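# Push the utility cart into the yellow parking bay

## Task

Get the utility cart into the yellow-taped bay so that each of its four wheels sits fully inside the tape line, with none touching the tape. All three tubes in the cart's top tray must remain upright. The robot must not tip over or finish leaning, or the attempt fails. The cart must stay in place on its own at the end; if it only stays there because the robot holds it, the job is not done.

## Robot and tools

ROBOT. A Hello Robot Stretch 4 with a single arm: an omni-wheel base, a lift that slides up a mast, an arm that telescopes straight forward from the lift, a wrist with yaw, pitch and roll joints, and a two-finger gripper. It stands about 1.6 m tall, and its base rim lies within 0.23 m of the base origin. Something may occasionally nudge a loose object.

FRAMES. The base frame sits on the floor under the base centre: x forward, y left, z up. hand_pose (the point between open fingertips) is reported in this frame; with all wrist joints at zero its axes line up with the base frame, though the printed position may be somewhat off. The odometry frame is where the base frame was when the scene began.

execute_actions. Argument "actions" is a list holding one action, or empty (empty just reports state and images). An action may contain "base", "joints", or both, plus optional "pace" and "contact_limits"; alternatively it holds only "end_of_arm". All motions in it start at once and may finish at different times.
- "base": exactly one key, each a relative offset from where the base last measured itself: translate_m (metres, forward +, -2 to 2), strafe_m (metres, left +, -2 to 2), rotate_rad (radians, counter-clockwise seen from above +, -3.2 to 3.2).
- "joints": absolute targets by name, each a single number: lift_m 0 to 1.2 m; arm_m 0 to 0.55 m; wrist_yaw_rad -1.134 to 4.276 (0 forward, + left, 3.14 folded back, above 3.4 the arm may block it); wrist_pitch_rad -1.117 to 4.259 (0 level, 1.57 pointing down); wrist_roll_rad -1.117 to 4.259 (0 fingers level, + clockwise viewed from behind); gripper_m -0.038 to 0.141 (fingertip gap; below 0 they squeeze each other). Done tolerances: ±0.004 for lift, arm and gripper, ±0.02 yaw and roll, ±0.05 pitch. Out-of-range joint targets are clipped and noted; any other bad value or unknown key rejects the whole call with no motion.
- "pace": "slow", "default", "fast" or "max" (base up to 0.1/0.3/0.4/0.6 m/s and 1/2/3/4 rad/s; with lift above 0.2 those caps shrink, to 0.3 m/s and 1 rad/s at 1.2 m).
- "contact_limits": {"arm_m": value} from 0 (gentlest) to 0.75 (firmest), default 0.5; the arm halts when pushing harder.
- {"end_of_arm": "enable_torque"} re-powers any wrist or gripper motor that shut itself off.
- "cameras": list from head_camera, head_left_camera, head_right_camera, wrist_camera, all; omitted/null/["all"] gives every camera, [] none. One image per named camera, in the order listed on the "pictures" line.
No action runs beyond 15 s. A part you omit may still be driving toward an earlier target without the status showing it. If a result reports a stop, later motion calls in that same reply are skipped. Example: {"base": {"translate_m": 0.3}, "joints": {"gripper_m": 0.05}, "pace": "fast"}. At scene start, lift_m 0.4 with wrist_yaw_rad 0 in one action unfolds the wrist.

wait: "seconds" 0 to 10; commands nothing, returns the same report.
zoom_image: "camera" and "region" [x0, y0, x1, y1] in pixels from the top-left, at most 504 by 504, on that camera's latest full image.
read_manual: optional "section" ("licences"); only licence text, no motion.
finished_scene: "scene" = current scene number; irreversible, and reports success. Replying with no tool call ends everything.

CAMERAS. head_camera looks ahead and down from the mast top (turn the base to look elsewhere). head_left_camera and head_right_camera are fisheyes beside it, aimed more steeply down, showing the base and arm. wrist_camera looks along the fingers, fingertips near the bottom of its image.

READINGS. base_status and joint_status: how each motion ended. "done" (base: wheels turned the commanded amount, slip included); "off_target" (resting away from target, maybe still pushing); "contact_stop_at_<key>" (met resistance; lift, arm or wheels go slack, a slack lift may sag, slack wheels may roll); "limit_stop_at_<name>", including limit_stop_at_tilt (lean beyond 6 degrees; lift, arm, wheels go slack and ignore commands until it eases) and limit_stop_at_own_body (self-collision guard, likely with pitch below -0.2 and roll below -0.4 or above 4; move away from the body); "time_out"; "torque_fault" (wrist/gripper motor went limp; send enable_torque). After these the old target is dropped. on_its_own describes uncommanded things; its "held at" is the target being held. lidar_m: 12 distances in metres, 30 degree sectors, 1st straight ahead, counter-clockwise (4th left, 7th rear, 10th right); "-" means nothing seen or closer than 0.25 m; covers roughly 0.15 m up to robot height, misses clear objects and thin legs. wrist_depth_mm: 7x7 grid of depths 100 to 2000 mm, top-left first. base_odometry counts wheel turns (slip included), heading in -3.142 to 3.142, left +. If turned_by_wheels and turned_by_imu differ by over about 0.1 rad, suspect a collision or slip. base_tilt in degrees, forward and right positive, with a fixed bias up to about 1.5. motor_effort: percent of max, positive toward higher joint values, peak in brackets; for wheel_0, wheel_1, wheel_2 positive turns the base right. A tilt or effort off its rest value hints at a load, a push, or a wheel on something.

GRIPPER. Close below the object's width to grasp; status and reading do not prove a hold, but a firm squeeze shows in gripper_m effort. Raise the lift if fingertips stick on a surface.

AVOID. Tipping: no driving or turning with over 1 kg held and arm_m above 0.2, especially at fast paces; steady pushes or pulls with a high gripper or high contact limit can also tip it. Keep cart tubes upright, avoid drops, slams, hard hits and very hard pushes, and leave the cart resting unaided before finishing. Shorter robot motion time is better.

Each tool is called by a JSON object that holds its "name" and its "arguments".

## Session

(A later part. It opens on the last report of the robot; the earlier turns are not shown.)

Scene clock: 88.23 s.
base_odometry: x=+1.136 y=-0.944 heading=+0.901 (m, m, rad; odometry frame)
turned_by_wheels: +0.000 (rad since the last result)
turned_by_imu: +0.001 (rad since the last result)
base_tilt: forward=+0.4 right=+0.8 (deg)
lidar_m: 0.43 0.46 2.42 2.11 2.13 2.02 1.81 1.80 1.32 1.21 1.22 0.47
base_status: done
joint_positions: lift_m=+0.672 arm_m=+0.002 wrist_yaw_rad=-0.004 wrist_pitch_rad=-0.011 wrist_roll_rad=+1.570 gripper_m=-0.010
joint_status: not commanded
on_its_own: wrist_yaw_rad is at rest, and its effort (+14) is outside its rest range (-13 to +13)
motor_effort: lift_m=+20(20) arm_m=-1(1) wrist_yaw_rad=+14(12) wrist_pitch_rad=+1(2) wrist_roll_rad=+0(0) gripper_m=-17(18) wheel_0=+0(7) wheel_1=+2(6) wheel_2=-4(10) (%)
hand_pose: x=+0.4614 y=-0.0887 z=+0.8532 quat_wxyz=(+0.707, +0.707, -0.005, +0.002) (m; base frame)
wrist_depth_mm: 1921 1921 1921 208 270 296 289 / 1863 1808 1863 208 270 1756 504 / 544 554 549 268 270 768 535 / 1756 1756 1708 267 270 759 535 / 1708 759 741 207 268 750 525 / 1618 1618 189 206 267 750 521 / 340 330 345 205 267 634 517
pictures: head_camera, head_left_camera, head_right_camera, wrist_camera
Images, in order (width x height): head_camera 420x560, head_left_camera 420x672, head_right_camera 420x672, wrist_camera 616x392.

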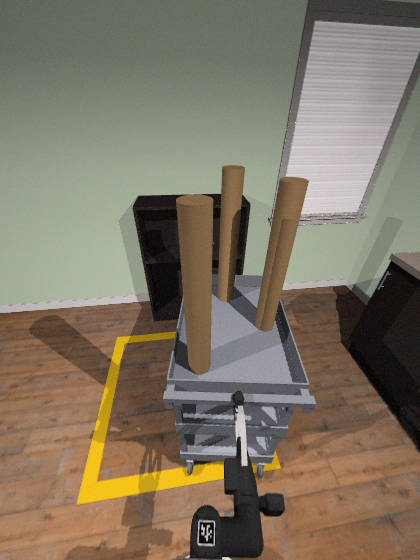

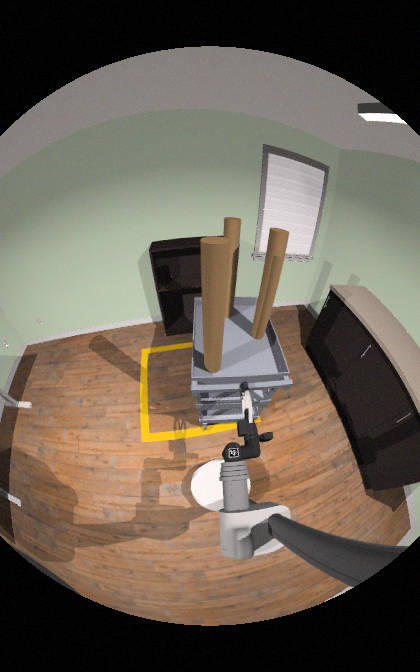

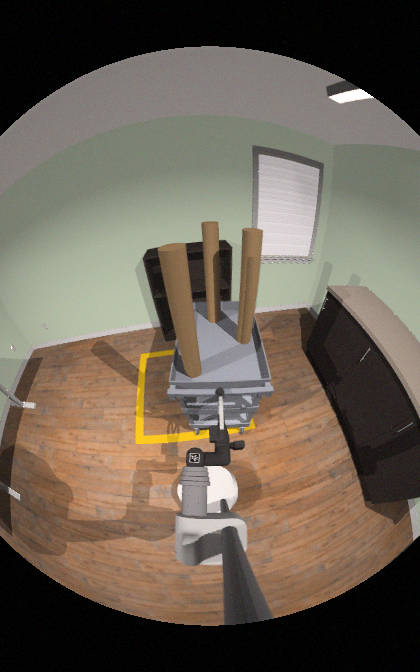

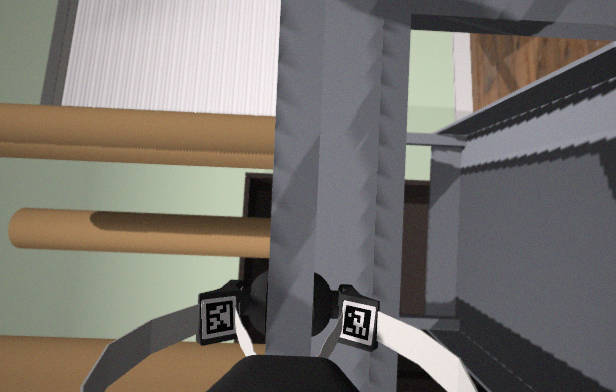

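{"name": "execute_actions", "arguments": {"actions": [{"base":{"translate_m":0.2},"pace":"slow"}], "cameras": []}}

{"name": "execute_actions", "arguments": {"actions": [{"joints":{"gripper_m":0.07}}], "cameras": []}}

{"name": "execute_actions", "arguments": {"actions": [{"base":{"translate_m":-0.1}}], "cameras": []}}

{"name": "execute_actions", "arguments": {"actions": [{"base":{"strafe_m":-0.65}}]}}

Scene clock: 100.83 s.
base_odometry: x=+1.260 y=-0.787 heading=+0.900 (m, m, rad; odometry frame)
turned_by_wheels: +0.000 (rad since the last result)
turned_by_imu: +0.002 (rad since the last result)
base_tilt: forward=+0.4 right=+0.7 (deg)
lidar_m: 0.44 0.46 2.16 2.15 2.17 2.21 2.00 2.02 1.29 1.17 1.20 0.47
base_status: done
joint_positions: lift_m=+0.672 arm_m=+0.002 wrist_yaw_rad=-0.004 wrist_pitch_rad=-0.011 wrist_roll_rad=+1.570 gripper_m=-0.010
joint_status: not commanded
motor_effort: lift_m=+20(20) arm_m=-1(1) wrist_yaw_rad=+13(17) wrist_pitch_rad=+1(2) wrist_roll_rad=+3(1) gripper_m=-21(20) wheel_0=+1(5) wheel_1=+1(5) wheel_2=-5(12) (%)
hand_pose: x=+0.4614 y=-0.0886 z=+0.8532 quat_wxyz=(+0.707, +0.707, -0.005, +0.002) (m; base frame)
wrist_depth_mm: 1661 1708 1708 200 259 1537 1118 / 1661 1661 1618 201 260 1618 504 / 549 549 544 260 263 768 539 / 750 759 1366 263 265 759 535 / 1537 1499 1499 204 267 750 525 / 1499 1464 189 206 268 741 521 / 340 332 343 206 270 621 517
pictures: none
No camera images: the call's "cameras" was empty. Leave "cameras" out to get every camera's image.

Scene clock: 102.40 s.
base_odometry: x=+1.260 y=-0.787 heading=+0.901 (m, m, rad; odometry frame)
turned_by_wheels: +0.000 (rad since the last result)
turned_by_imu: +0.001 (rad since the last result)
base_tilt: forward=+0.3 right=+0.7 (deg)
lidar_m: 0.43 0.49 2.15 2.15 2.18 2.23 1.99 2.02 1.31 1.18 1.19 0.47
base_status: not commanded
joint_positions: lift_m=+0.672 arm_m=+0.002 wrist_yaw_rad=+0.000 wrist_pitch_rad=-0.008 wrist_roll_rad=+1.570 gripper_m=+0.070
joint_status: all done
motor_effort: lift_m=+20(20) arm_m=-1(1) wrist_yaw_rad=+1(13) wrist_pitch_rad=-6(6) wrist_roll_rad=+0(1) gripper_m=-2(17) wheel_0=+1(1) wheel_1=+1(1) wheel_2=-5(6) (%)
hand_pose: x=+0.4617 y=-0.0875 z=+0.8524 quat_wxyz=(+0.707, +0.707, -0.003, +0.003) (m; base frame)
wrist_depth_mm: 1708 1661 1661 203 263 1537 1098 / 1618 1618 1708 264 265 1537 508 / 564 554 549 265 267 768 535 / 741 759 1308 207 270 768 525 / 1464 1464 1464 210 271 759 517 / 1499 1464 198 211 216 750 517 / 340 338 345 151 274 647 512
pictures: none
No camera images: the call's "cameras" was empty. Leave "cameras" out to get every camera's image.

Scene clock: 103.93 s.
base_odometry: x=+1.198 y=-0.865 heading=+0.900 (m, m, rad; odometry frame)
turned_by_wheels: +0.000 (rad since the last result)
turned_by_imu: +0.000 (rad since the last result)
base_tilt: forward=+0.5 right=+0.8 (deg)
lidar_m: 0.52 1.55 2.29 2.13 2.15 2.12 1.90 1.92 1.31 1.19 1.21 0.56
base_status: done
joint_positions: lift_m=+0.672 arm_m=+0.002 wrist_yaw_rad=+0.000 wrist_pitch_rad=-0.008 wrist_roll_rad=+1.570 gripper_m=+0.070
joint_status: not commanded
motor_effort: lift_m=+20(20) arm_m=-1(1) wrist_yaw_rad=+3(3) wrist_pitch_rad=-6(6) wrist_roll_rad=+1(1) gripper_m=-7(1) wheel_0=-2(6) wheel_1=-1(6) wheel_2=+0(8) (%)
hand_pose: x=+0.4617 y=-0.0875 z=+0.8524 quat_wxyz=(+0.707, +0.707, -0.003, +0.003) (m; base frame)
wrist_depth_mm: 1756 1808 1808 325 370 1576 1138 / 1756 1756 1708 364 1808 723 500 / 647 647 647 366 991 768 535 / 1618 854 1397 366 976 768 539 / 1618 1618 1618 370 1576 741 530 / 449 455 198 373 215 741 530 / 1499 439 442 152 1430 647 530
pictures: none
No camera images: the call's "cameras" was empty. Leave "cameras" out to get every camera's image.

Scene clock: 107.43 s.
base_odometry: x=+1.707 y=-1.269 heading=+0.900 (m, m, rad; odometry frame)
turned_by_wheels: +0.000 (rad since the last result)
turned_by_imu: +0.000 (rad since the last result)
base_tilt: forward=+0.5 right=+0.7 (deg)
lidar_m: 1.17 0.63 0.80 2.78 2.82 2.01 1.79 1.81 0.58 0.54 0.54 0.70
base_status: done
joint_positions: lift_m=+0.672 arm_m=+0.002 wrist_yaw_rad=+0.000 wrist_pitch_rad=-0.008 wrist_roll_rad=+1.570 gripper_m=+0.070
joint_status: not commanded
motor_effort: lift_m=+20(20) arm_m=-1(1) wrist_yaw_rad=+3(3) wrist_pitch_rad=-6(6) wrist_roll_rad=+1(1) gripper_m=-3(7) wheel_0=-1(9) wheel_1=+0(9) wheel_2=+1(0) (%)
hand_pose: x=+0.4617 y=-0.0875 z=+0.8524 quat_wxyz=(+0.707, +0.707, -0.003, +0.003) (m; base frame)
wrist_depth_mm: 1756 1708 1661 683 676 661 647 / 1863 1808 1863 904 891 878 866 / 1808 1756 1863 1863 1808 1756 1205 / 1756 1756 1863 1808 1808 1708 1205 / 1708 1708 1708 1756 1708 1661 1182 / 1661 1708 198 1708 216 1708 1182 / 1618 1618 1618 151 976 1397 1138
pictures: head_camera, head_left_camera, head_right_camera, wrist_camera
Images, in order (width x height): head_camera 420x560, head_left_camera 420x672, head_right_camera 420x672, wrist_camera 616x392.

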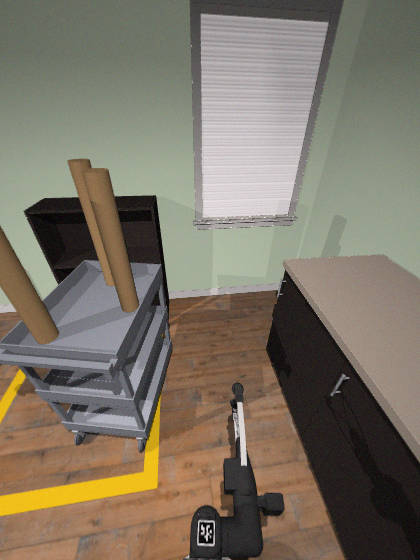

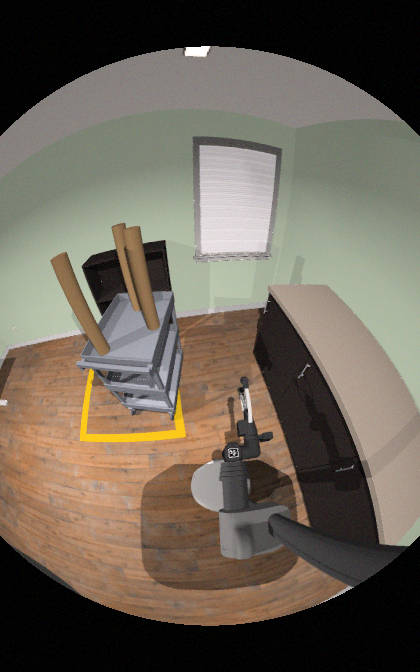

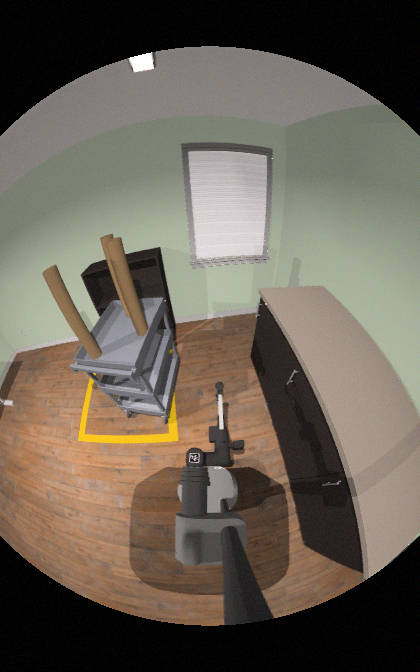

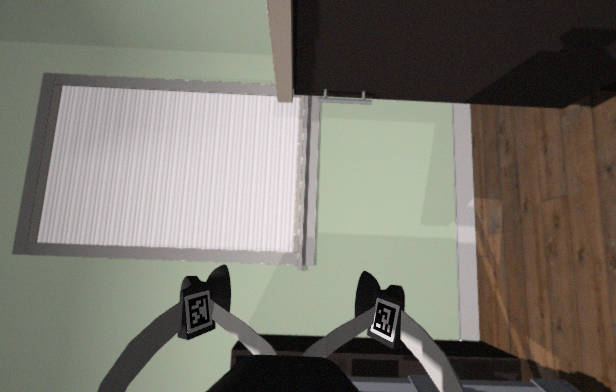

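{"name": "execute_actions", "arguments": {"actions": [{"base":{"translate_m":0.93}}]}}

{"name": "execute_actions", "arguments": {"actions": [{"base":{"strafe_m":0.2},"pace":"slow"}]}}

Scene clock: 119.23 s.
base_odometry: x=+2.285 y=-0.540 heading=+0.900 (m, m, rad; odometry frame)
turned_by_wheels: +0.000 (rad since the last result)
turned_by_imu: +0.005 (rad since the last result)
base_tilt: forward=+0.5 right=+0.7 (deg)
lidar_m: 1.00 0.78 0.31 0.30 0.32 0.47 2.72 0.70 0.46 0.41 0.41 1.10
base_status: done
joint_positions: lift_m=+0.672 arm_m=+0.002 wrist_yaw_rad=+0.000 wrist_pitch_rad=-0.008 wrist_roll_rad=+1.570 gripper_m=+0.070
joint_status: not commanded
motor_effort: lift_m=+20(20) arm_m=-1(1) wrist_yaw_rad=+2(2) wrist_pitch_rad=-7(6) wrist_roll_rad=+1(1) gripper_m=-2(2) wheel_0=+0(6) wheel_1=+2(5) wheel_2=-1(12) (%)
hand_pose: x=+0.4617 y=-0.0875 z=+0.8524 quat_wxyz=(+0.707, +0.707, -0.003, +0.003) (m; base frame)
wrist_depth_mm: 891 891 917 904 931 960 946 / 866 878 878 891 904 917 931 / 842 831 866 854 878 891 878 / 820 820 831 842 854 854 866 / 798 809 820 809 831 854 831 / 778 778 197 778 215 809 831 / 778 768 788 151 778 798 798
pictures: head_camera, head_left_camera, head_right_camera, wrist_camera
Images, in order (width x height): head_camera 420x560, head_left_camera 420x672, head_right_camera 420x672, wrist_camera 616x392.

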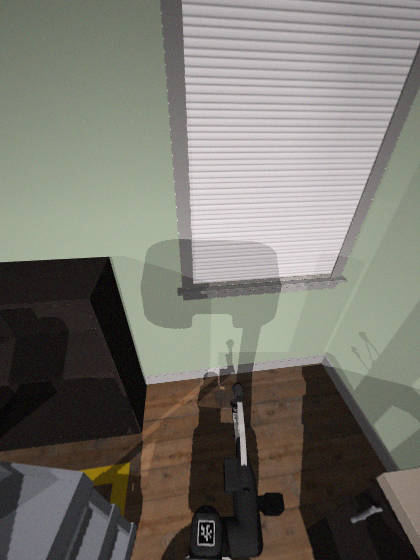

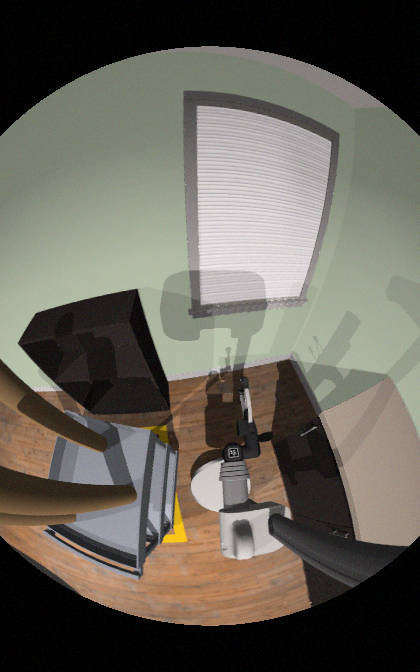

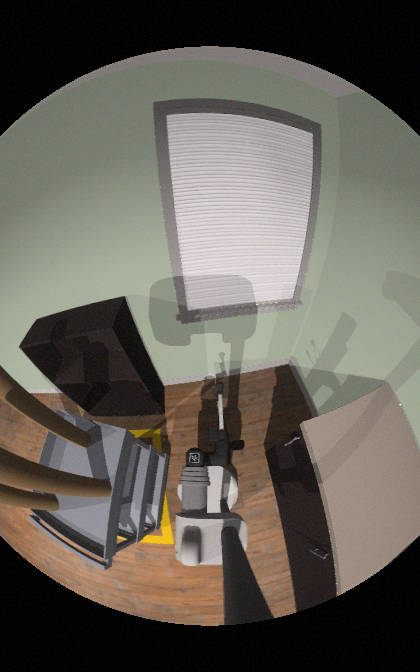

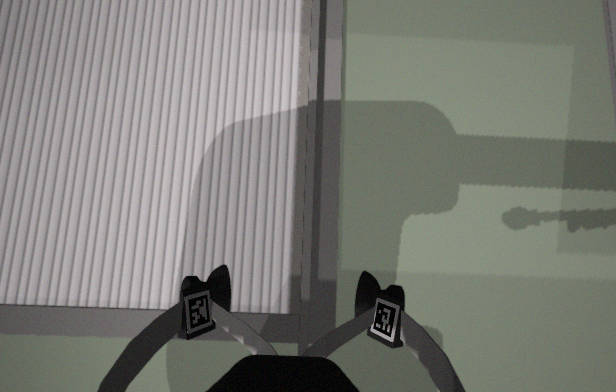

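Scene clock: 122.37 s.
base_odometry: x=+2.128 y=-0.416 heading=+0.900 (m, m, rad; odometry frame)
turned_by_wheels: +0.000 (rad since the last result)
turned_by_imu: +0.001 (rad since the last result)
base_tilt: forward=+0.4 right=+0.8 (deg)
lidar_m: 0.92 0.27 0.25 0.25 0.25 0.30 2.75 1.05 0.65 0.62 0.61 1.05
base_status: done
joint_positions: lift_m=+0.672 arm_m=+0.002 wrist_yaw_rad=+0.000 wrist_pitch_rad=-0.008 wrist_roll_rad=+1.570 gripper_m=+0.070
joint_status: not commanded
motor_effort: lift_m=+20(20) arm_m=-1(1) wrist_yaw_rad=+2(1) wrist_pitch_rad=-6(7) wrist_roll_rad=+1(0) gripper_m=+5(1) wheel_0=-3(10) wheel_1=+2(8) wheel_2=-1(1) (%)
hand_pose: x=+0.4617 y=-0.0874 z=+0.8524 quat_wxyz=(+0.707, +0.707, -0.003, +0.003) (m; base frame)
wrist_depth_mm: 854 878 866 866 917 917 904 / 831 831 854 854 866 878 891 / 798 809 831 820 842 854 854 / 788 798 809 798 820 831 831 / 768 768 768 778 798 798 820 / 750 768 198 768 215 778 788 / 732 741 750 151 750 778 768
pictures: head_camera, head_left_camera, head_right_camera, wrist_camera
Images, in order (width x height): head_camera 420x560, head_left_camera 420x672, head_right_camera 420x672, wrist_camera 616x392.

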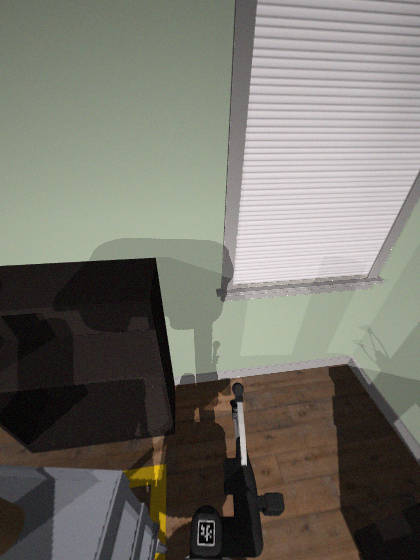

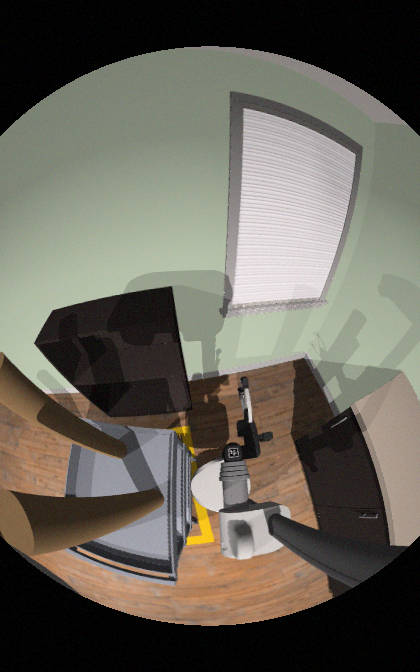

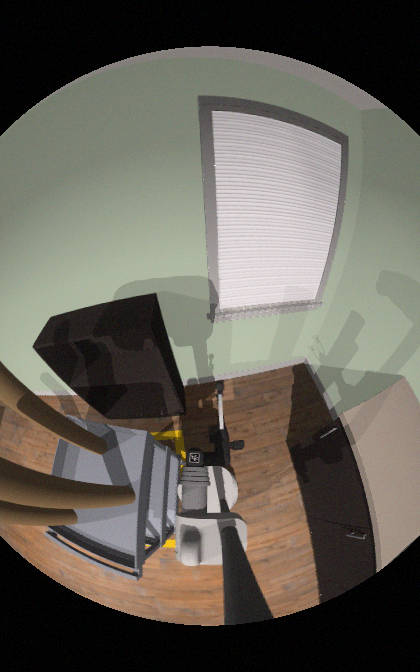

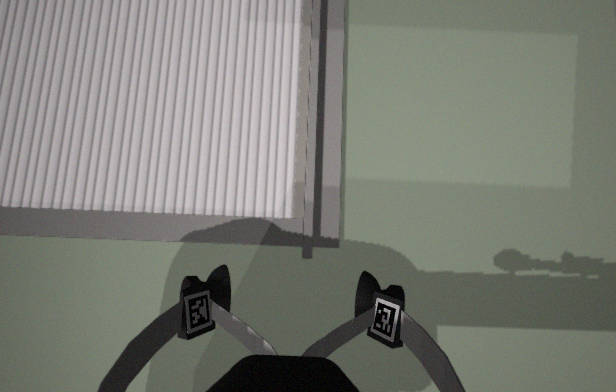

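{"name": "execute_actions", "arguments": {"actions": [{"base":{"strafe_m":0.18},"pace":"slow"}], "cameras": ["head_left_camera"]}}

{"name": "execute_actions", "arguments": {"actions": [{"base":{"strafe_m":-0.3}}], "cameras": []}}

{"name": "execute_actions", "arguments": {"actions": [{"base":{"translate_m":-0.8},"pace":"fast"}]}}

Scene clock: 131.83 s.
base_odometry: x=+1.987 y=-0.304 heading=+0.900 (m, m, rad; odometry frame)
turned_by_wheels: +0.000 (rad since the last result)
turned_by_imu: +0.004 (rad since the last result)
base_tilt: forward=+0.5 right=+0.8 (deg)
lidar_m: 0.64 0.28 0.25 0.25 0.25 0.29 2.78 1.34 0.88 0.78 0.79 1.02
base_status: done
joint_positions: lift_m=+0.672 arm_m=+0.002 wrist_yaw_rad=+0.000 wrist_pitch_rad=-0.008 wrist_roll_rad=+1.570 gripper_m=+0.070
joint_status: not commanded
motor_effort: lift_m=+20(20) arm_m=-1(1) wrist_yaw_rad=+1(0) wrist_pitch_rad=-6(7) wrist_roll_rad=+1(1) gripper_m=-3(1) wheel_0=-3(10) wheel_1=+2(7) wheel_2=+0(1) (%)
hand_pose: x=+0.4617 y=-0.0874 z=+0.8524 quat_wxyz=(+0.707, +0.707, -0.003, +0.003) (m; base frame)
wrist_depth_mm: 820 831 831 842 854 866 878 / 798 820 820 820 842 854 831 / 778 778 788 798 820 820 831 / 768 768 768 788 798 798 809 / 750 741 759 750 768 778 778 / 732 741 198 741 215 768 759 / 715 421 433 151 430 433 512
pictures: head_left_camera
Images, in order (width x height): head_left_camera 420x672.

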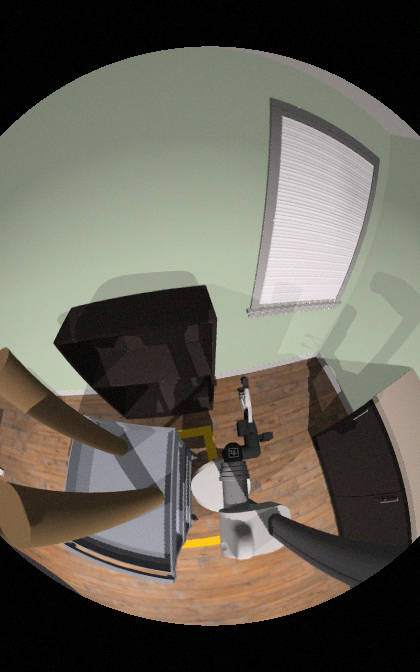

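Scene clock: 134.17 s.
base_odometry: x=+2.222 y=-0.491 heading=+0.900 (m, m, rad; odometry frame)
turned_by_wheels: +0.000 (rad since the last result)
turned_by_imu: +0.000 (rad since the last result)
base_tilt: forward=+0.4 right=+0.7 (deg)
lidar_m: 0.97 0.74 0.52 0.49 0.53 3.04 2.72 0.85 0.54 0.48 0.50 1.08
base_status: done
joint_positions: lift_m=+0.672 arm_m=+0.002 wrist_yaw_rad=+0.000 wrist_pitch_rad=-0.008 wrist_roll_rad=+1.570 gripper_m=+0.070
joint_status: not commanded
motor_effort: lift_m=+20(20) arm_m=-1(1) wrist_yaw_rad=+3(2) wrist_pitch_rad=-6(6) wrist_roll_rad=+1(1) gripper_m=-4(1) wheel_0=+1(9) wheel_1=+0(8) wheel_2=+0(0) (%)
hand_pose: x=+0.4617 y=-0.0874 z=+0.8524 quat_wxyz=(+0.707, +0.707, -0.003, +0.003) (m; base frame)
wrist_depth_mm: 878 878 904 891 917 931 931 / 854 866 866 866 878 904 891 / 842 842 831 854 866 866 878 / 798 809 842 831 842 854 866 / 788 798 798 798 820 842 842 / 778 788 198 798 215 820 820 / 750 768 768 151 768 778 778
pictures: none
No camera images: the call's "cameras" was empty. Leave "cameras" out to get every camera's image.

Scene clock: 137.50 s.
base_odometry: x=+1.725 y=-1.117 heading=+0.900 (m, m, rad; odometry frame)
turned_by_wheels: +0.000 (rad since the last result)
turned_by_imu: +0.000 (rad since the last result)
base_tilt: forward=+0.4 right=+0.8 (deg)
lidar_m: 1.50 0.72 0.65 2.72 2.77 2.17 1.94 1.95 0.65 0.60 0.62 0.78
base_status: done
joint_positions: lift_m=+0.672 arm_m=+0.002 wrist_yaw_rad=+0.000 wrist_pitch_rad=-0.008 wrist_roll_rad=+1.570 gripper_m=+0.070
joint_status: not commanded
motor_effort: lift_m=+20(20) arm_m=-1(1) wrist_yaw_rad=+1(1) wrist_pitch_rad=-6(6) wrist_roll_rad=+1(1) gripper_m=-2(2) wheel_0=-1(8) wheel_1=+0(7) wheel_2=+1(12) (%)
hand_pose: x=+0.4617 y=-0.0874 z=+0.8524 quat_wxyz=(+0.707, +0.707, -0.003, +0.003) (m; base frame)
wrist_depth_mm: 1708 1756 1808 788 768 759 750 / 1708 1708 1756 1756 1808 1808 1205 / 1661 1618 1661 1708 1708 1708 1182 / 1661 1537 1576 1661 1618 1661 1205 / 1576 1576 1576 1618 1576 1618 1182 / 1537 1537 198 1576 216 1576 1160 / 1499 1499 1499 151 1464 1336 1160
pictures: head_camera, head_left_camera, head_right_camera, wrist_camera
Images, in order (width x height): head_camera 420x560, head_left_camera 420x672, head_right_camera 420x672, wrist_camera 616x392.

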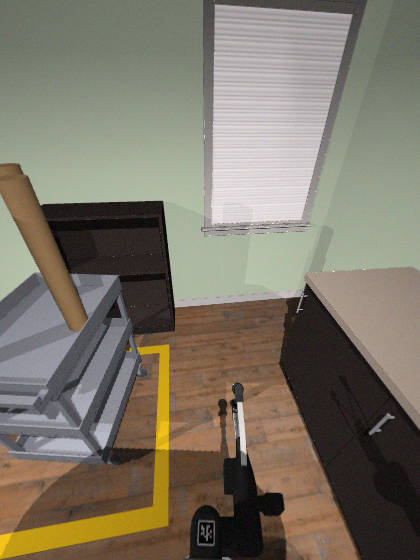

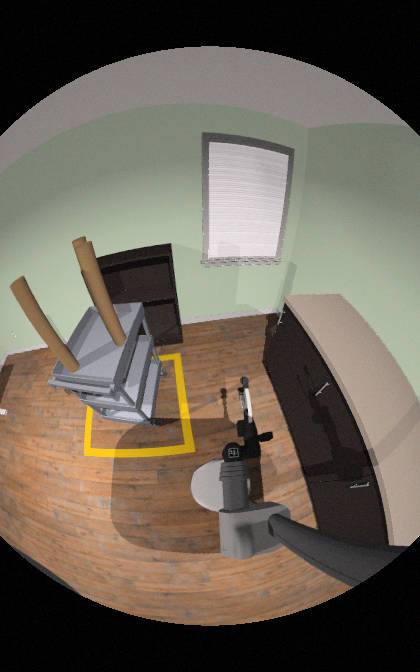

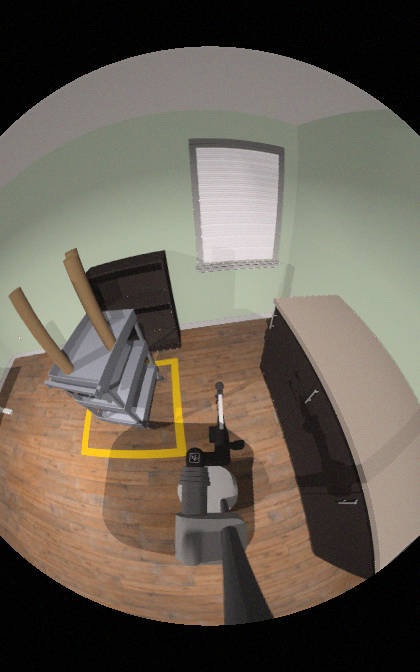

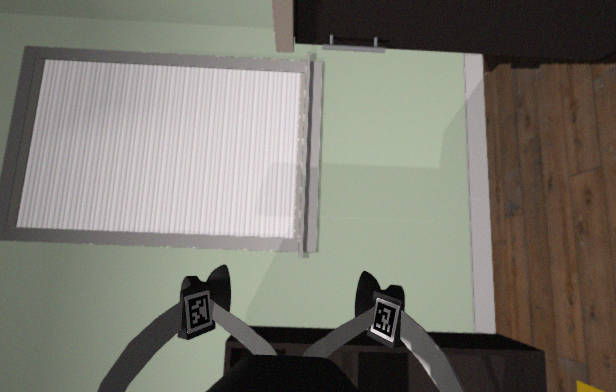

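{"name": "finished_scene", "arguments": {"scene": 2}}

The scene is finished: the task was done.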